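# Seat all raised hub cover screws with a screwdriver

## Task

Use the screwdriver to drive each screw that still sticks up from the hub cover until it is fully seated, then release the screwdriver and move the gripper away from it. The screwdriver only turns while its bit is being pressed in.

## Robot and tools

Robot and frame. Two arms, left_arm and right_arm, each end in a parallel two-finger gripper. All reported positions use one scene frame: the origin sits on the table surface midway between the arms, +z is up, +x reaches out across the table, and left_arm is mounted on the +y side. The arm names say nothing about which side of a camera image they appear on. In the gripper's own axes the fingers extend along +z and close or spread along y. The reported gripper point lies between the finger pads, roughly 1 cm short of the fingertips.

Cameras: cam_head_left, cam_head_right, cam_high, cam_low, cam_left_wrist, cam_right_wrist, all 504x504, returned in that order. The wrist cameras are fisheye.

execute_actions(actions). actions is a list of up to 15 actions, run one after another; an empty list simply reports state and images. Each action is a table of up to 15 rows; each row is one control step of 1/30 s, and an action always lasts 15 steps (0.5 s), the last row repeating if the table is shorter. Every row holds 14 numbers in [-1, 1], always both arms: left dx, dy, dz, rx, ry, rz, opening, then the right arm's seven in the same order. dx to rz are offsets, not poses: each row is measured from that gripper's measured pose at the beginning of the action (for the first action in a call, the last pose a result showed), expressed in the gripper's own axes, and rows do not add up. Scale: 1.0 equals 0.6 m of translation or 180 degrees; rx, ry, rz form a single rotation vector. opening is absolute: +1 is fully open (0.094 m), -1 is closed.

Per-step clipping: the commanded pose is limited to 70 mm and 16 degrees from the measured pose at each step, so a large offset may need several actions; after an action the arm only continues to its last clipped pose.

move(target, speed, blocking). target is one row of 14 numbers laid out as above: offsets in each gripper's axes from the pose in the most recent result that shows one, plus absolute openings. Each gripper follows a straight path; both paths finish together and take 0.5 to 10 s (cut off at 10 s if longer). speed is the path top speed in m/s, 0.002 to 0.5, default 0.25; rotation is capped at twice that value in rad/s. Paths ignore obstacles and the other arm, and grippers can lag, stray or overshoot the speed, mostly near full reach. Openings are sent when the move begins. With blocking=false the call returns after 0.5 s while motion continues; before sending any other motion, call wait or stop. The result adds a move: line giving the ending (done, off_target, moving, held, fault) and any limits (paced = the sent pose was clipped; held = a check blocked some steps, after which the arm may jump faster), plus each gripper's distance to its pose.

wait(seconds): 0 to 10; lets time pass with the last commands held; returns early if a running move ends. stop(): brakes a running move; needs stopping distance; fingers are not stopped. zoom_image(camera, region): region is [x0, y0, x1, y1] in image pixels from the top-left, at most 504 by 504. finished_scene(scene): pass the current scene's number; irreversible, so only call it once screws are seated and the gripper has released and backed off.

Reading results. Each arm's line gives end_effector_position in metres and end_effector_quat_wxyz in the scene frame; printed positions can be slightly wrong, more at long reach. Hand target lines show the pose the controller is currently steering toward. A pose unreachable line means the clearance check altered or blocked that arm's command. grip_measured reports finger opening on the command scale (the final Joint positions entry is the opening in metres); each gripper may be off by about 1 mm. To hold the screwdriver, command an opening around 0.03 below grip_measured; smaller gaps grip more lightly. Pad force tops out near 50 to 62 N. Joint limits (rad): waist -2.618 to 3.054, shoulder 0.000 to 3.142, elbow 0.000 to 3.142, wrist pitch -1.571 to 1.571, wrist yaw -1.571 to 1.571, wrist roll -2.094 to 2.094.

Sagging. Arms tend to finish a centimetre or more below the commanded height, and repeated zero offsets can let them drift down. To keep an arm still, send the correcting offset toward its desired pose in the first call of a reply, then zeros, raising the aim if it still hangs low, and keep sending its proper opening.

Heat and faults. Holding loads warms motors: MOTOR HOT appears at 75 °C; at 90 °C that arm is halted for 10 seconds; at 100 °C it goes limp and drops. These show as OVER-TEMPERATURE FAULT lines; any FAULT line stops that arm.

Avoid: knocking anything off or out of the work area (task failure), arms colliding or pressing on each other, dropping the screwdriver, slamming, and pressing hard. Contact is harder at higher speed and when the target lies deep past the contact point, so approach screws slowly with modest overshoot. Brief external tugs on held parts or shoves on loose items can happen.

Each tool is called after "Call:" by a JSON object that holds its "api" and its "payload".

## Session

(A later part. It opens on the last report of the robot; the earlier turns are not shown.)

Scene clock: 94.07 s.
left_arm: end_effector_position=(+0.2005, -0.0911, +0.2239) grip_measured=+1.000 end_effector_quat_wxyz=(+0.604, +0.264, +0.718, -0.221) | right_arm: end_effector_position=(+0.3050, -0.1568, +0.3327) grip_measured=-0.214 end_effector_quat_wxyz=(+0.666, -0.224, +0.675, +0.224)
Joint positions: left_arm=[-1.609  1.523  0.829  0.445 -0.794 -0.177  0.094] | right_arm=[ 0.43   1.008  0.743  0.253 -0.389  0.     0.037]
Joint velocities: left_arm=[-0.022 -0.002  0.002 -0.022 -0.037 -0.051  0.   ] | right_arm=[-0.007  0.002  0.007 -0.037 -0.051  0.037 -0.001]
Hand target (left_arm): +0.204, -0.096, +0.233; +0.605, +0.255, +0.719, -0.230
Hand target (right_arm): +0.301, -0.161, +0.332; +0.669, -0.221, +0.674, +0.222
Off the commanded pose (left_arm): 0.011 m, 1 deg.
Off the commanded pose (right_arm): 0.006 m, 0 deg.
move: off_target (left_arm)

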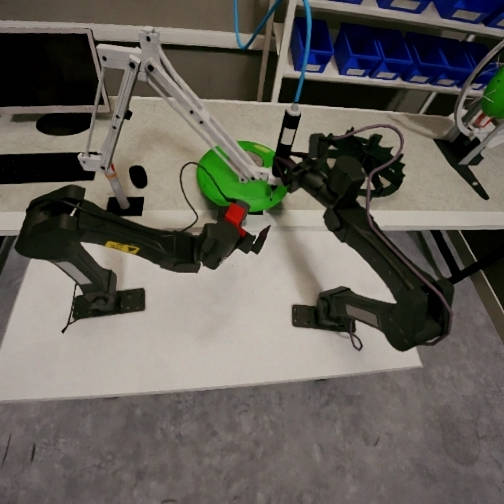

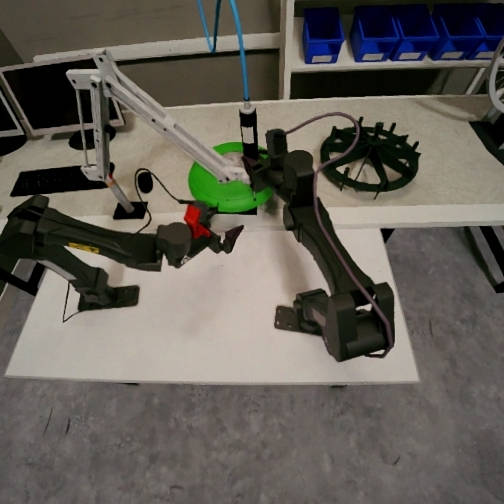

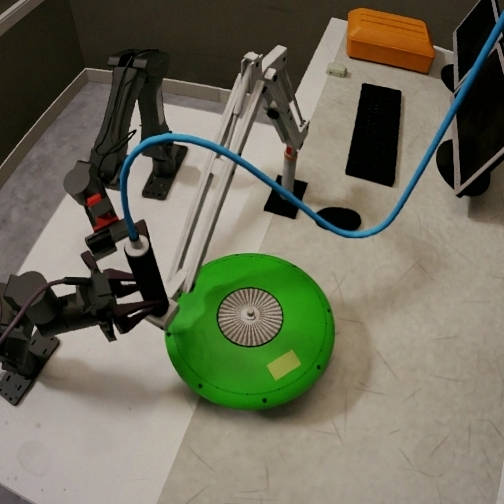

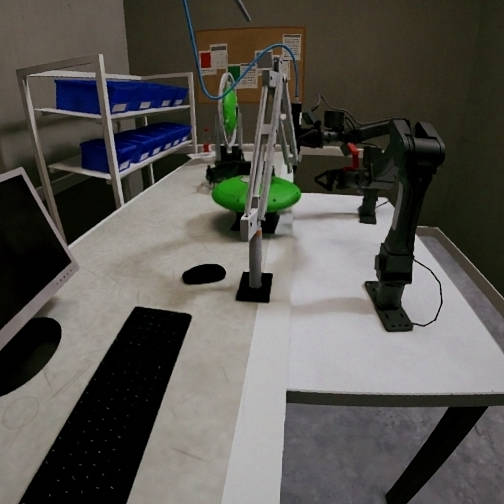

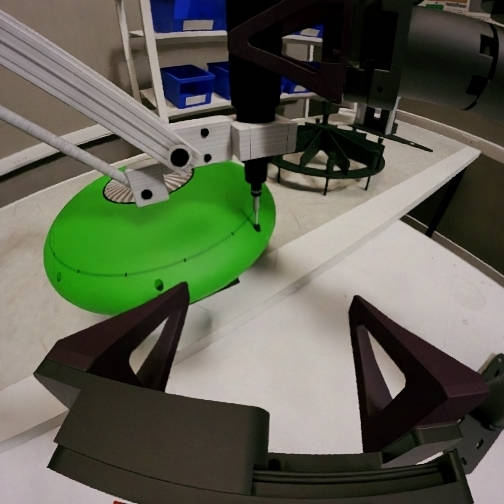

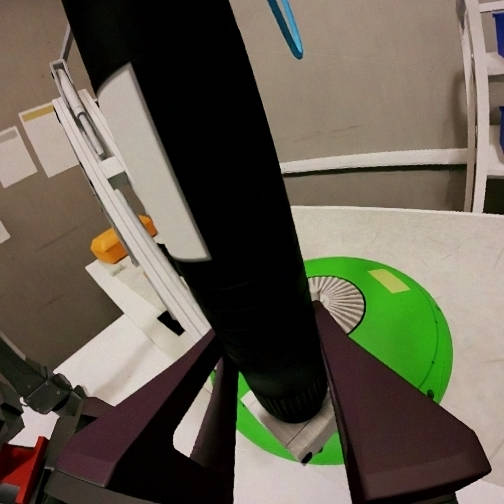

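Call:
{"api": "execute_actions", "payload": {"actions": [[[-0.015,0,0.005,0,-0.004,-0.006,1,0.01,-0.003,0,0,0.002,0,-0.26],[-0.015,0,0.005,0,-0.004,-0.006,1,0.015,-0.003,0,0,0.003,0,-0.26],[-0.015,0,0.005,0,-0.004,-0.006,1,0.02,-0.003,0,0,0.004,0,-0.26],[-0.015,0,0.005,0,-0.004,-0.006,1,0.025,-0.003,0,0,0.005,0,-0.26],[-0.015,0,0.005,0,-0.004,-0.006,1,0.03,-0.003,0,0,0.007,0,-0.26]]]}}

Call:
{"api": "zoom_image", "payload": {"camera": "cam_left_wrist", "region": [232,195,282,245]}}

Call:
{"api": "zoom_image", "payload": {"camera": "cam_high", "region": [155,320,185,350]}}

Scene clock: 98.97 s.
left_arm: end_effector_position=(+0.2004, -0.0911, +0.2232) grip_measured=+1.000 end_effector_quat_wxyz=(+0.604, +0.265, +0.719, -0.221) | right_arm: end_effector_position=(+0.3047, -0.1568, +0.3291) grip_measured=-0.214 end_effector_quat_wxyz=(+0.670, -0.224, +0.671, +0.225)
Joint positions: left_arm=[-1.609  1.523  0.829  0.442 -0.794 -0.178  0.094] | right_arm=[ 0.43   1.008  0.719  0.287 -0.39   0.001  0.037]
Joint velocities: left_arm=[-0.002  0.002 -0.007 -0.037 -0.095 -0.007  0.   ] | right_arm=[ 0.017 -0.017 -0.002  0.007 -0.081  0.022 -0.001]
Hand target (left_arm): +0.204, -0.094, +0.232; +0.607, +0.256, +0.717, -0.229
Hand target (right_arm): +0.305, -0.158, +0.315; +0.659, -0.226, +0.682, +0.222
Off the commanded pose (left_arm): 0.010 m, 1 deg.
Off the commanded pose (right_arm): 0.015 m, 2 deg.

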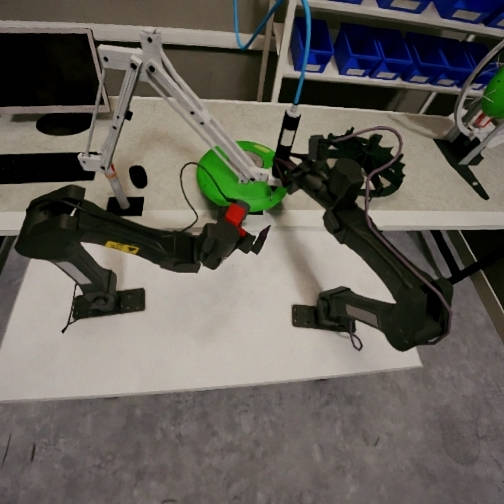

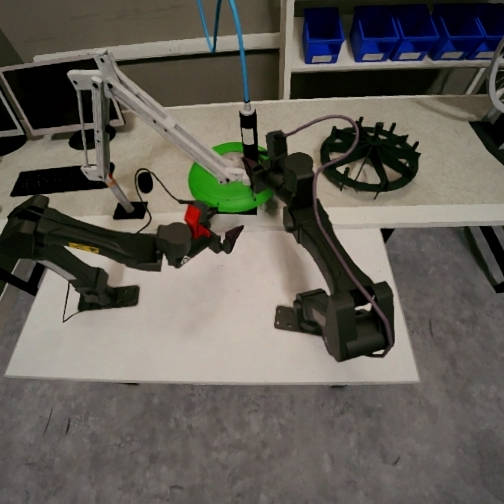

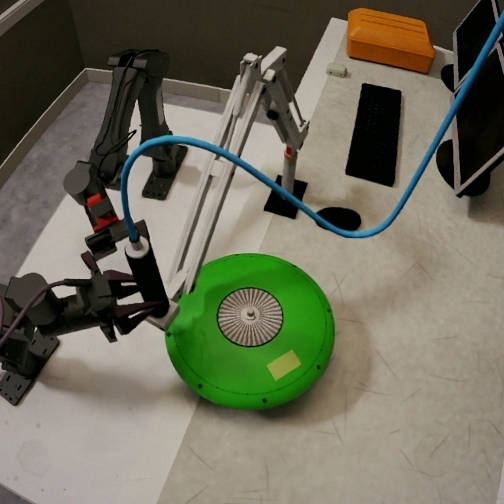

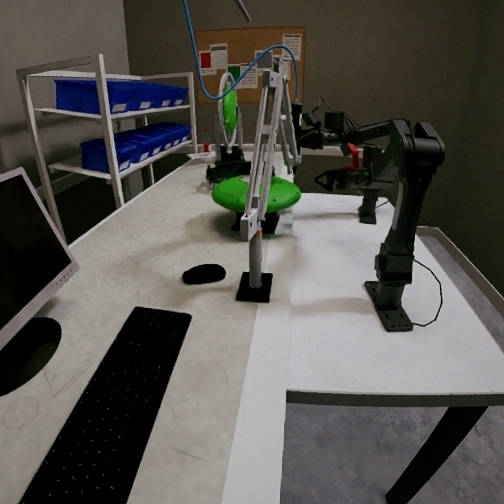

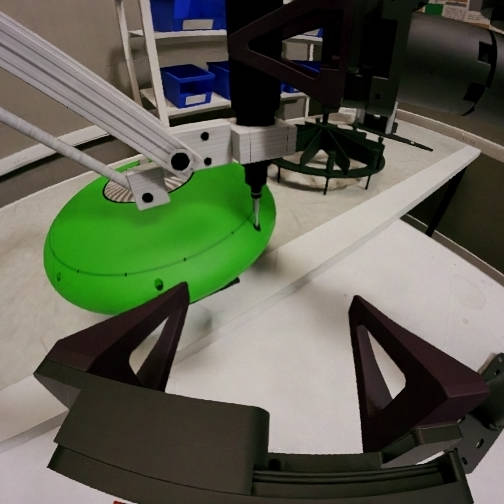

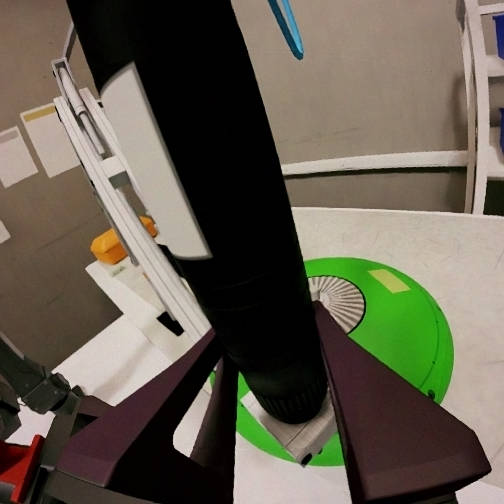

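Region (232, 195, 282, 245) of cam_left_wrist's 504x504 image, scaled by 10.080, with more detail than that image has.

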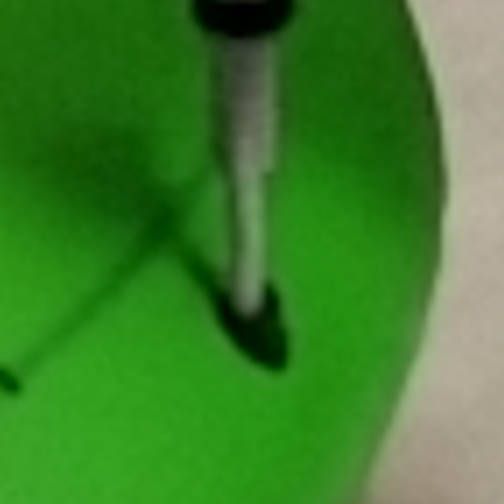

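Region (155, 320, 185, 350) of cam_high's 504x504 image, scaled by 16.800, with more detail than that image has.

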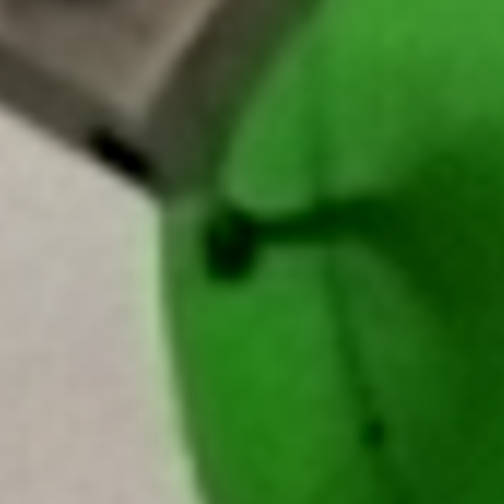

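Call:
{"api": "execute_actions", "payload": {"actions": [[[-0.015,0,0.005,0,-0.005,-0.006,1,0.028,-0.005,0.002,0,0.012,0,-0.26],[-0.015,0,0.005,0,-0.005,-0.006,1,0.032,-0.007,0.003,0,0.014,0,-0.26],[-0.015,0,0.005,0,-0.005,-0.006,1,0.04,-0.008,0.003,0,0.017,0,-0.26]]]}}

Call:
{"api": "zoom_image", "payload": {"camera": "cam_left_wrist", "region": [232,195,282,245]}}

Scene clock: 104.50 s.
left_arm: end_effector_position=(+0.2004, -0.0911, +0.2232) grip_measured=+1.000 end_effector_quat_wxyz=(+0.604, +0.265, +0.719, -0.221) | right_arm: end_effector_position=(+0.3050, -0.1583, +0.3282) grip_measured=-0.214 end_effector_quat_wxyz=(+0.671, -0.225, +0.670, +0.225)
Joint positions: left_arm=[-1.609  1.523  0.829  0.442 -0.794 -0.178  0.094] | right_arm=[ 0.422  1.008  0.713  0.296 -0.399  0.     0.037]
Joint velocities: left_arm=[ 0.002 -0.002 -0.007 -0.037 -0.022 -0.022  0.   ] | right_arm=[-0.007 -0.007 -0.022 -0.037 -0.007 -0.022 -0.   ]
Hand target (left_arm): +0.204, -0.094, +0.232; +0.607, +0.257, +0.716, -0.228
Hand target (right_arm): +0.308, -0.160, +0.305; +0.652, -0.230, +0.689, +0.219
Off the commanded pose (left_arm): 0.009 m, 1 deg.
Off the commanded pose (right_arm): 0.024 m, 3 deg.

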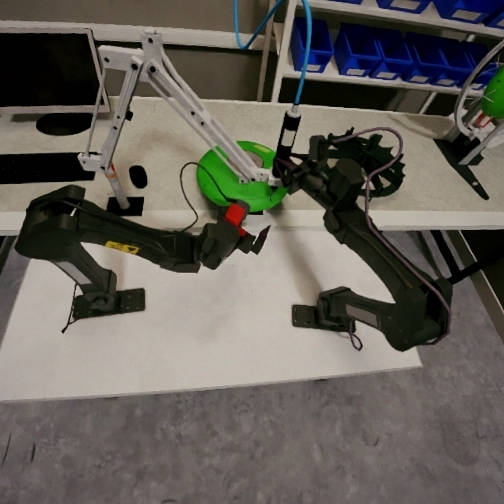

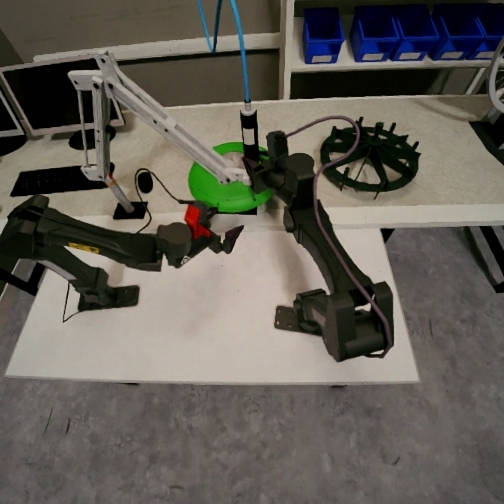

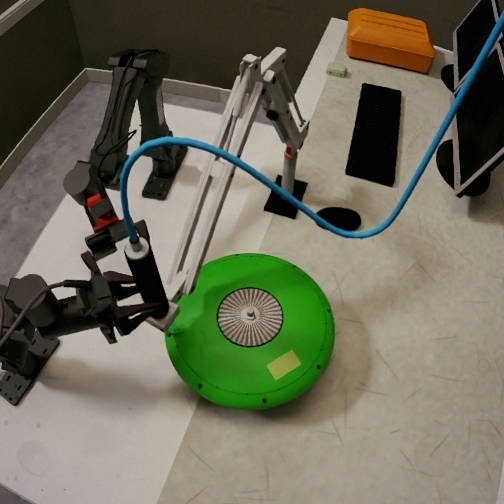

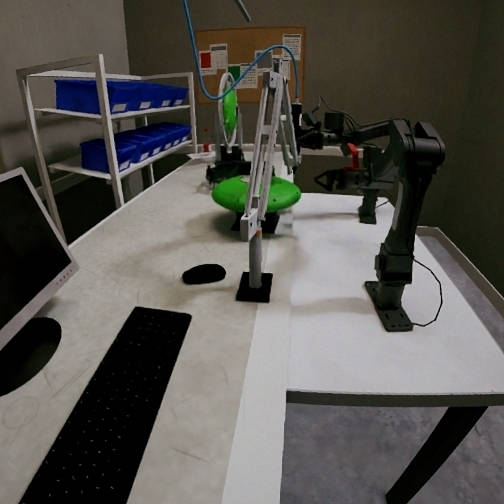

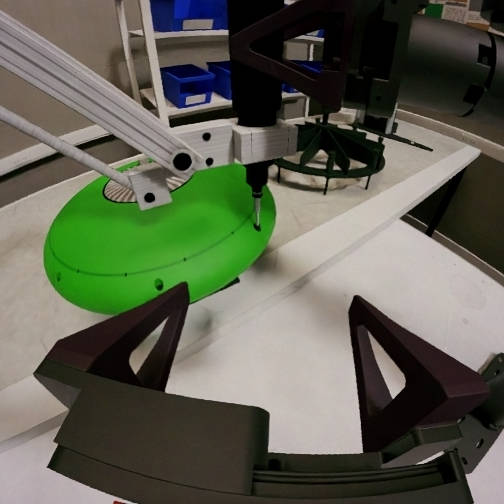

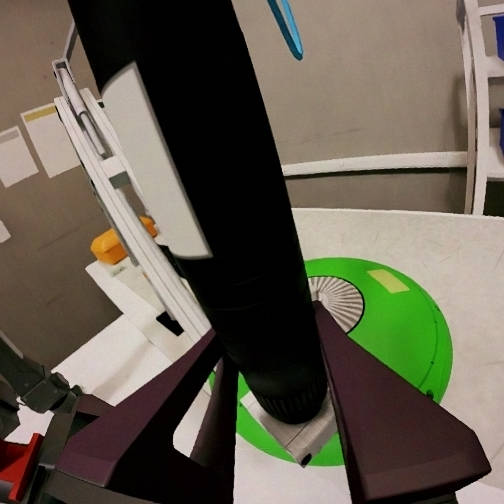

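Region (232, 195, 282, 245) of cam_left_wrist's 504x504 image, scaled by 10.080, with more detail than that image has.

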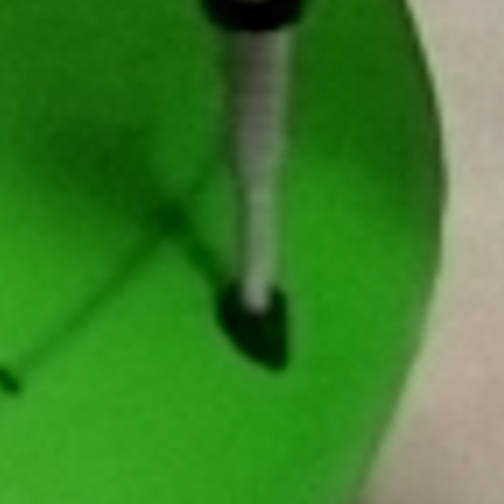

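Within ~0.5 mm; press with forward bias.

Call:
{"api": "execute_actions", "payload": {"actions": [[[-0.015,0,0.005,0,-0.005,-0.006,1,0.06,0,0.008,0,0.03,0,-0.26]],[[-0.015,0,0.005,0,-0.005,-0.006,1,0.078,0,0.007,0,0.037,0,-0.26]],[[-0.015,0,0.005,0,-0.005,-0.006,1,0.085,0,0.005,0,0.04,0,-0.26]]]}}

Call:
{"api": "zoom_image", "payload": {"camera": "cam_left_wrist", "region": [232,195,282,245]}}

Scene clock: 109.17 s.
left_arm: end_effector_position=(+0.2004, -0.0911, +0.2232) grip_measured=+1.000 end_effector_quat_wxyz=(+0.604, +0.265, +0.719, -0.221) | right_arm: end_effector_position=(+0.3045, -0.1585, +0.3249) grip_measured=-0.214 end_effector_quat_wxyz=(+0.677, -0.224, +0.664, +0.224)
Joint positions: left_arm=[-1.609  1.523  0.829  0.442 -0.794 -0.178  0.094] | right_arm=[ 0.423  1.008  0.683  0.345 -0.397  0.001  0.037]
Joint velocities: left_arm=[ 0.017  0.002 -0.022 -0.051  0.081 -0.037  0.   ] | right_arm=[ 0.012  0.012 -0.022 -0.007 -0.11   0.037  0.   ]
Hand target (left_arm): +0.204, -0.094, +0.232; +0.607, +0.257, +0.716, -0.228
Hand target (right_arm): +0.305, -0.157, +0.276; +0.630, -0.240, +0.708, +0.211
Off the commanded pose (left_arm): 0.009 m, 1 deg.
Off the commanded pose (right_arm): 0.050 m, 8 deg.

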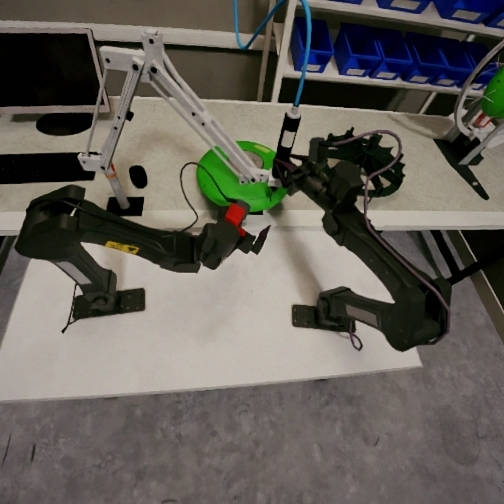

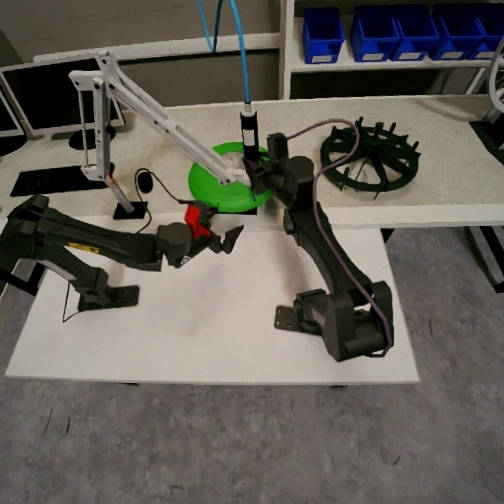

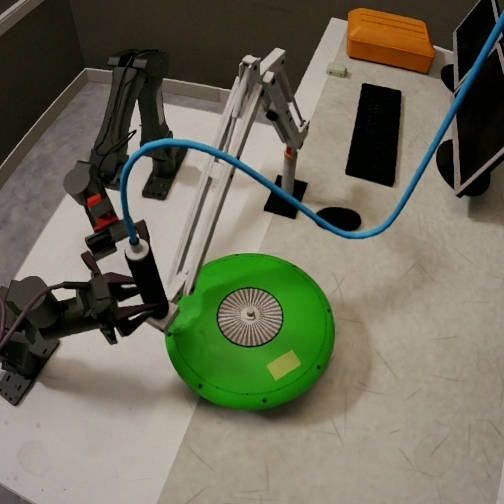

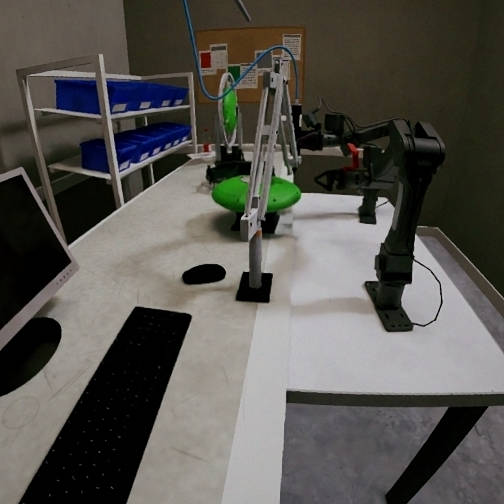

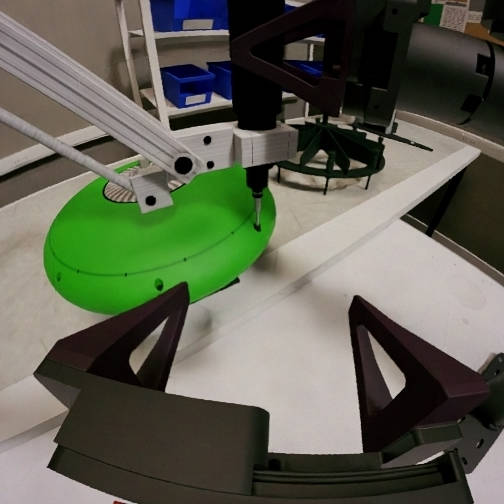

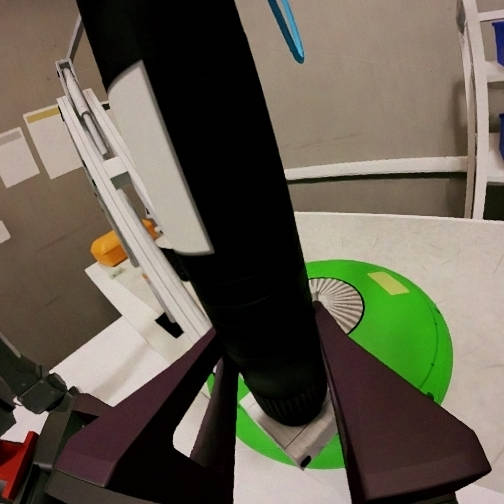

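Region (232, 195, 282, 245) of cam_left_wrist's 504x504 image, scaled by 10.080, with more detail than that image has.

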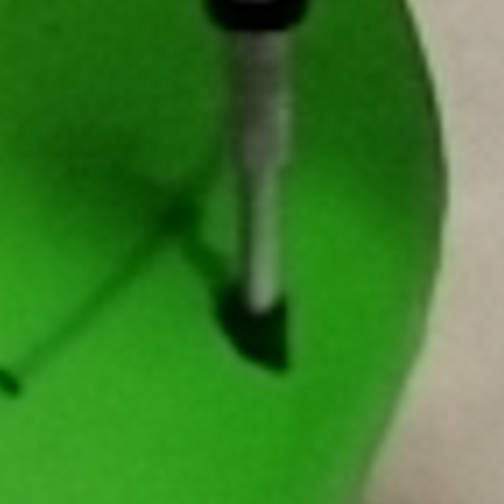

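Call:
{"api": "execute_actions", "payload": {"actions": [[[-0.015,0,0.005,0,-0.005,-0.006,1,0.065,-0.003,0.010,0,0.036,0,-0.26],[-0.015,0,0.005,0,-0.005,-0.006,1,0.06,-0.004,0.012,0,0.034,0,-0.26],[-0.015,0,0.005,0,-0.005,-0.006,1,0.06,-0.004,0.014,0,0.034,0,-0.26]]]}}

Call:
{"api": "zoom_image", "payload": {"camera": "cam_left_wrist", "region": [232,195,282,245]}}

Scene clock: 112.90 s.
left_arm: end_effector_position=(+0.2004, -0.0911, +0.2232) grip_measured=+1.000 end_effector_quat_wxyz=(+0.604, +0.265, +0.719, -0.221) | right_arm: end_effector_position=(+0.3059, -0.1578, +0.3238) grip_measured=-0.214 end_effector_quat_wxyz=(+0.677, -0.224, +0.664, +0.225)
Joint positions: left_arm=[-1.609  1.523  0.829  0.442 -0.794 -0.178  0.094] | right_arm=[ 0.423  1.016  0.683  0.352 -0.399  0.003  0.037]
Joint velocities: left_arm=[ 0.007 -0.002 -0.007 -0.139 -0.022 -0.037  0.   ] | right_arm=[-0.012 -0.002 -0.017 -0.022 -0.022 -0.051  0.001]
Hand target (left_arm): +0.204, -0.094, +0.232; +0.607, +0.257, +0.716, -0.228
Hand target (right_arm): +0.311, -0.156, +0.289; +0.641, -0.237, +0.698, +0.213
Off the commanded pose (left_arm): 0.009 m, 1 deg.
Off the commanded pose (right_arm): 0.036 m, 6 deg.

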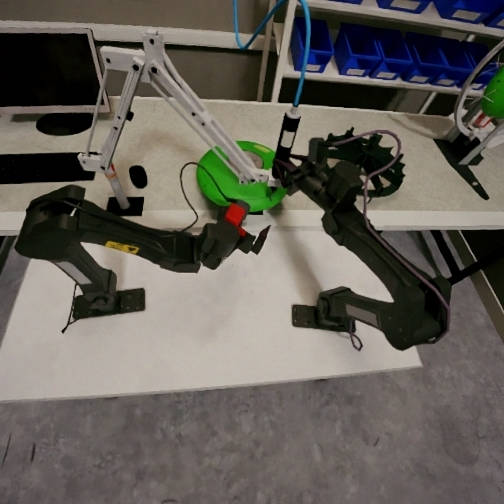

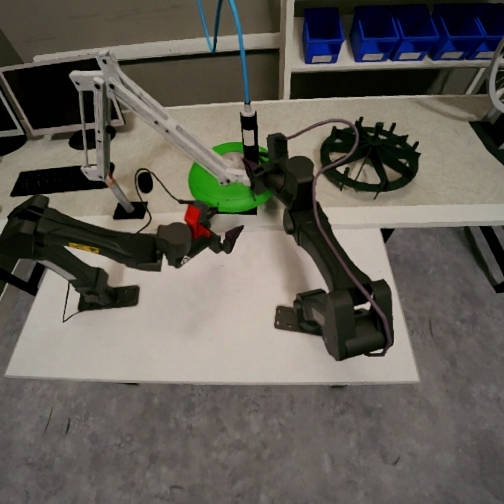

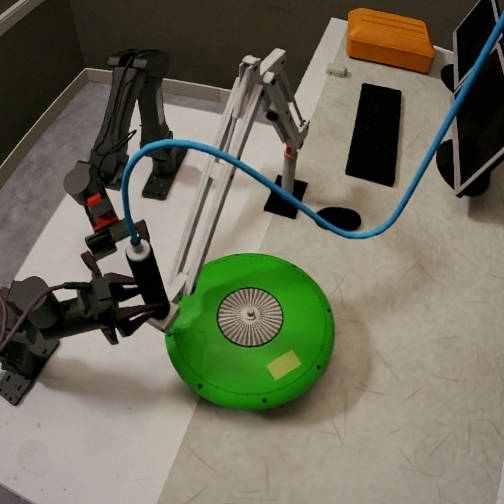

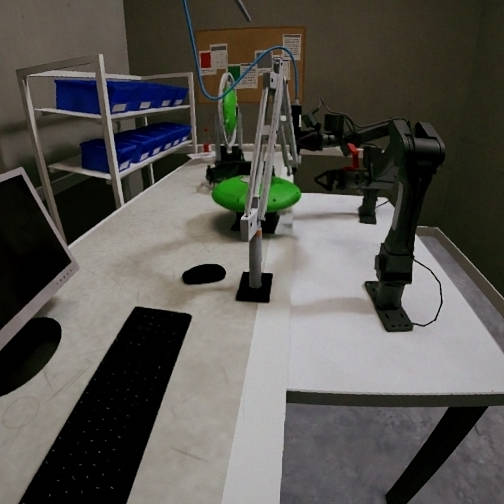

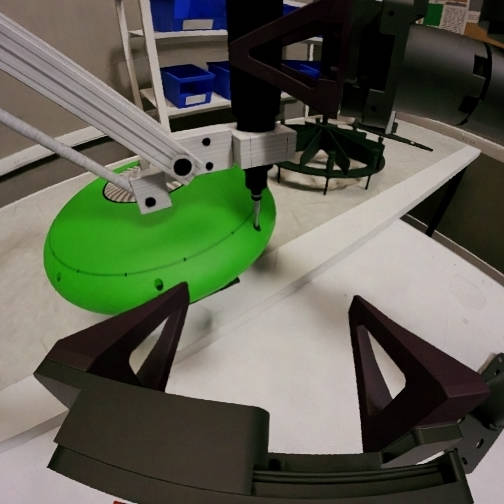

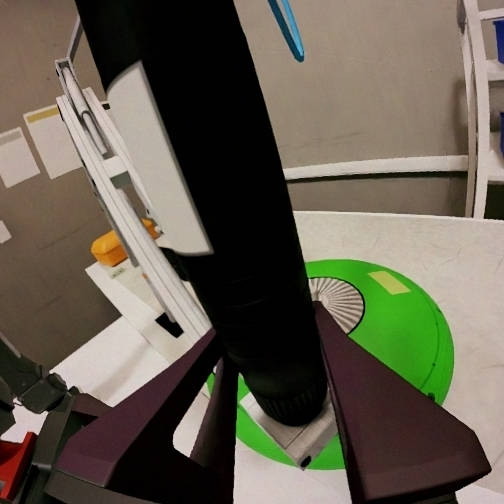

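Region (232, 195, 282, 245) of cam_left_wrist's 504x504 image, scaled by 10.080, with more detail than that image has.

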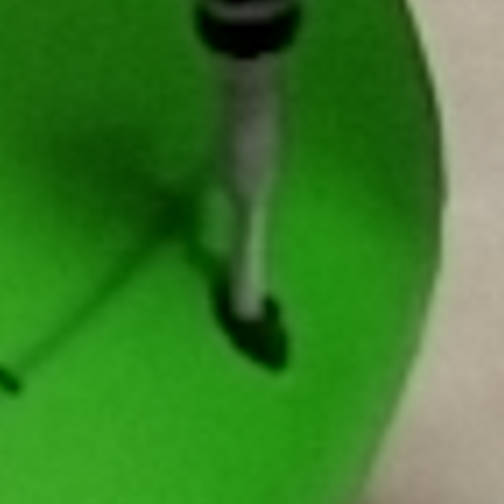

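Engaged.

Call:
{"api": "execute_actions", "payload": {"actions": [[[-0.015,0,0.005,0,-0.005,-0.006,1,0.09,-0.002,0.007,0,0.044,0,-0.26]],[[-0.015,0,0.005,0,-0.005,-0.006,1,0.09,-0.002,0.007,0,0.044,0,-0.26]],[[-0.015,0,0.005,0,-0.005,-0.006,1,0.09,-0.002,0.007,0,0.044,0,-0.26]]]}}

Call:
{"api": "execute_actions", "payload": {"actions": [[[-0.015,0,0.005,0,-0.005,-0.006,1,0.09,-0.002,0.007,0,0.044,0,-0.26]]]}}

Call:
{"api": "zoom_image", "payload": {"camera": "cam_left_wrist", "region": [232,195,282,245]}}

Scene clock: 118.23 s.
left_arm: end_effector_position=(+0.2004, -0.0911, +0.2232) grip_measured=+1.000 end_effector_quat_wxyz=(+0.604, +0.265, +0.719, -0.221) | right_arm: end_effector_position=(+0.3053, -0.1581, +0.3150) grip_measured=-0.214 end_effector_quat_wxyz=(+0.678, -0.224, +0.663, +0.224)
Joint positions: left_arm=[-1.609  1.523  0.829  0.442 -0.794 -0.178  0.094] | right_arm=[ 0.423  1.018  0.644  0.398 -0.397  0.002  0.037]
Joint velocities: left_arm=[ 0.007 -0.002  0.007 -0.066 -0.022  0.037  0.   ] | right_arm=[ 0.027 -0.002 -0.007 -0.007  0.007 -0.037 -0.001]
Hand target (left_arm): +0.204, -0.094, +0.232; +0.607, +0.257, +0.716, -0.228
Hand target (right_arm): +0.307, -0.157, +0.265; +0.630, -0.241, +0.708, +0.211
Off the commanded pose (left_arm): 0.009 m, 1 deg.
Off the commanded pose (right_arm): 0.052 m, 8 deg.

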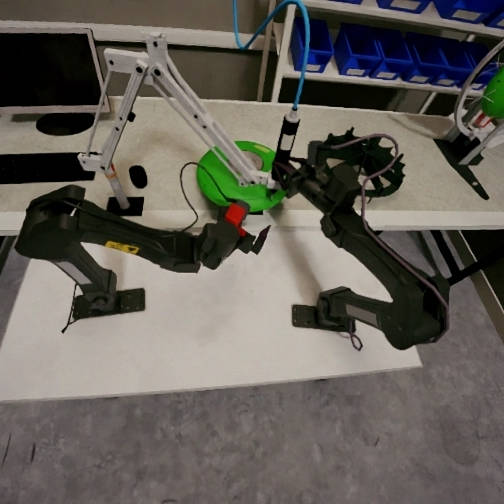

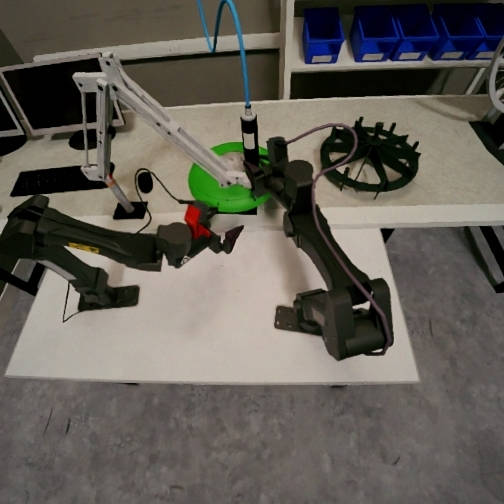

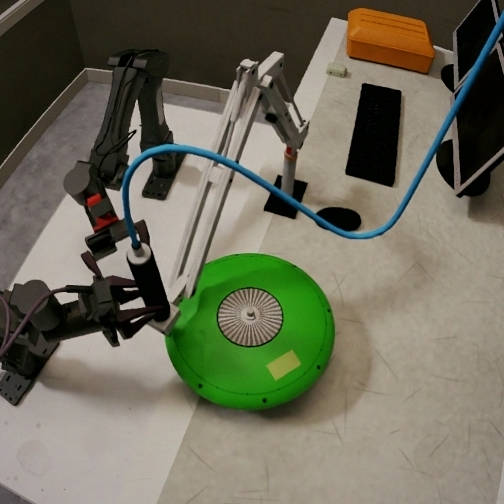

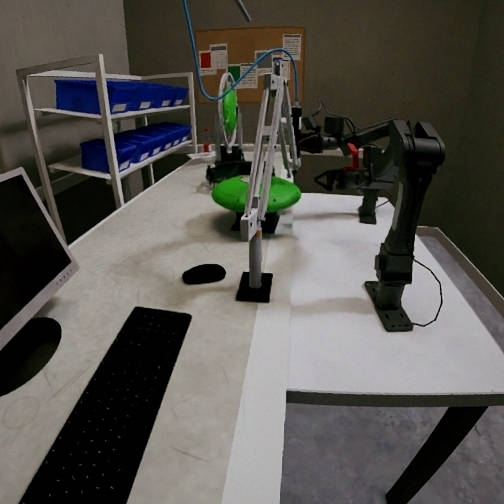

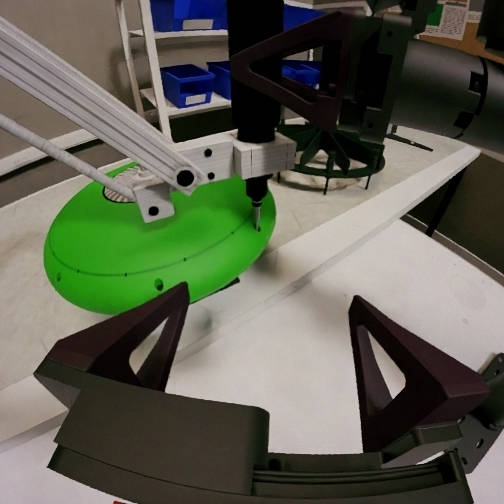

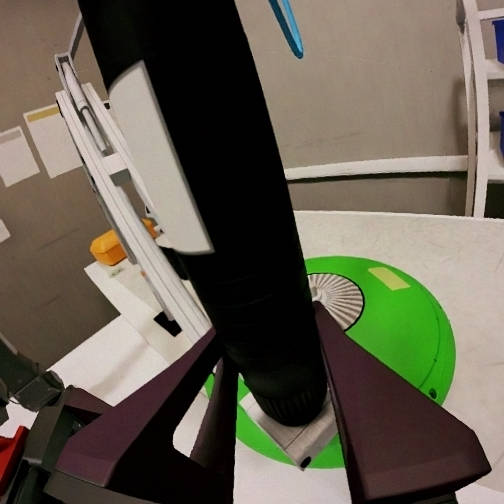

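Scene clock: 118.73 s.
left_arm: end_effector_position=(+0.2004, -0.0911, +0.2232) grip_measured=+1.000 end_effector_quat_wxyz=(+0.604, +0.265, +0.719, -0.221) | right_arm: end_effector_position=(+0.3052, -0.1582, +0.3149) grip_measured=-0.214 end_effector_quat_wxyz=(+0.681, -0.223, +0.660, +0.225)
Joint positions: left_arm=[-1.609  1.523  0.829  0.442 -0.794 -0.178  0.094] | right_arm=[ 0.423  1.02   0.635  0.417 -0.397  0.005  0.037]
Joint velocities: left_arm=[-0.012  0.012  0.022 -0.11  -0.022 -0.051  0.   ] | right_arm=[-0.002 -0.017 -0.027  0.007  0.007 -0.095 -0.001]
Hand target (left_arm): +0.204, -0.094, +0.232; +0.607, +0.257, +0.716, -0.228
Hand target (right_arm): +0.307, -0.157, +0.263; +0.632, -0.240, +0.706, +0.211
Off the commanded pose (left_arm): 0.009 m, 1 deg.
Off the commanded pose (right_arm): 0.054 m, 8 deg.

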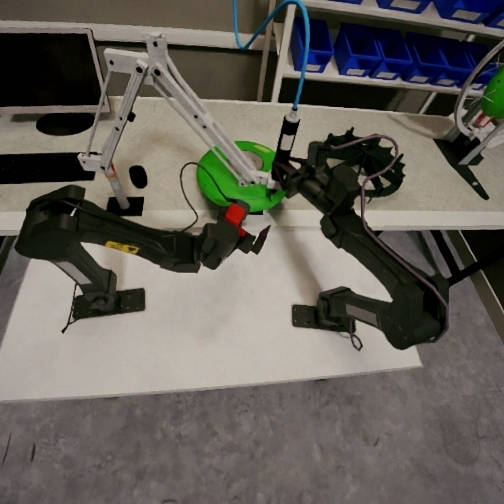

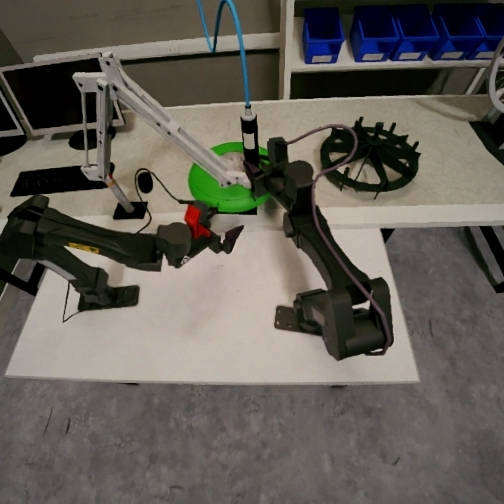

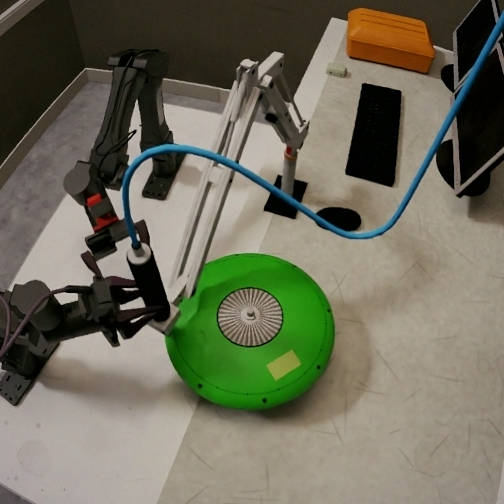

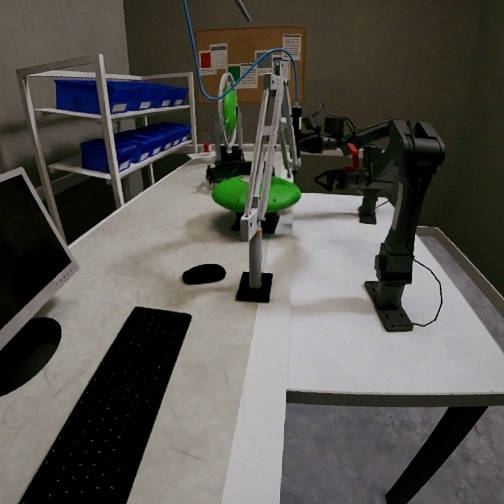

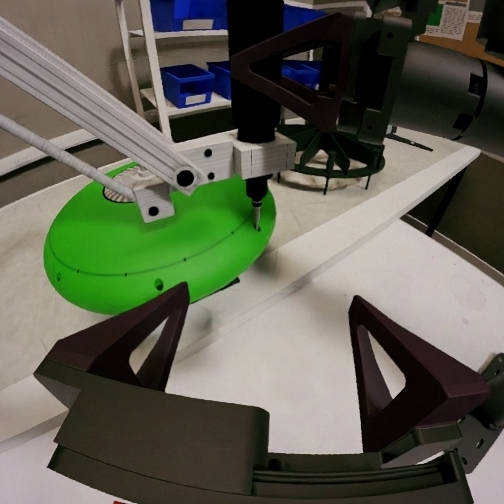

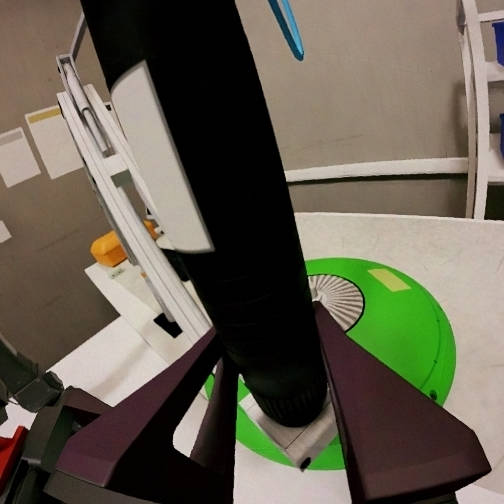

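Region (232, 195, 282, 245) of cam_left_wrist's 504x504 image, scaled by 10.080, with more detail than that image has.

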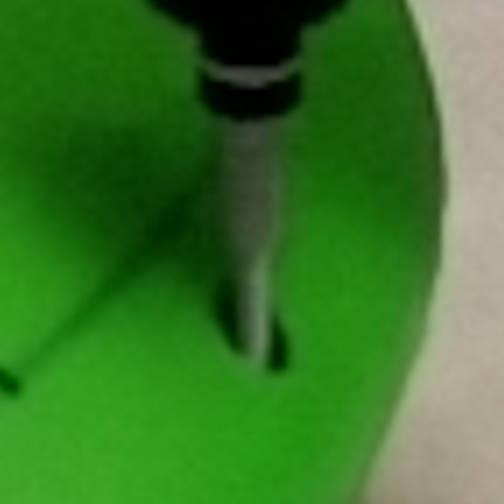

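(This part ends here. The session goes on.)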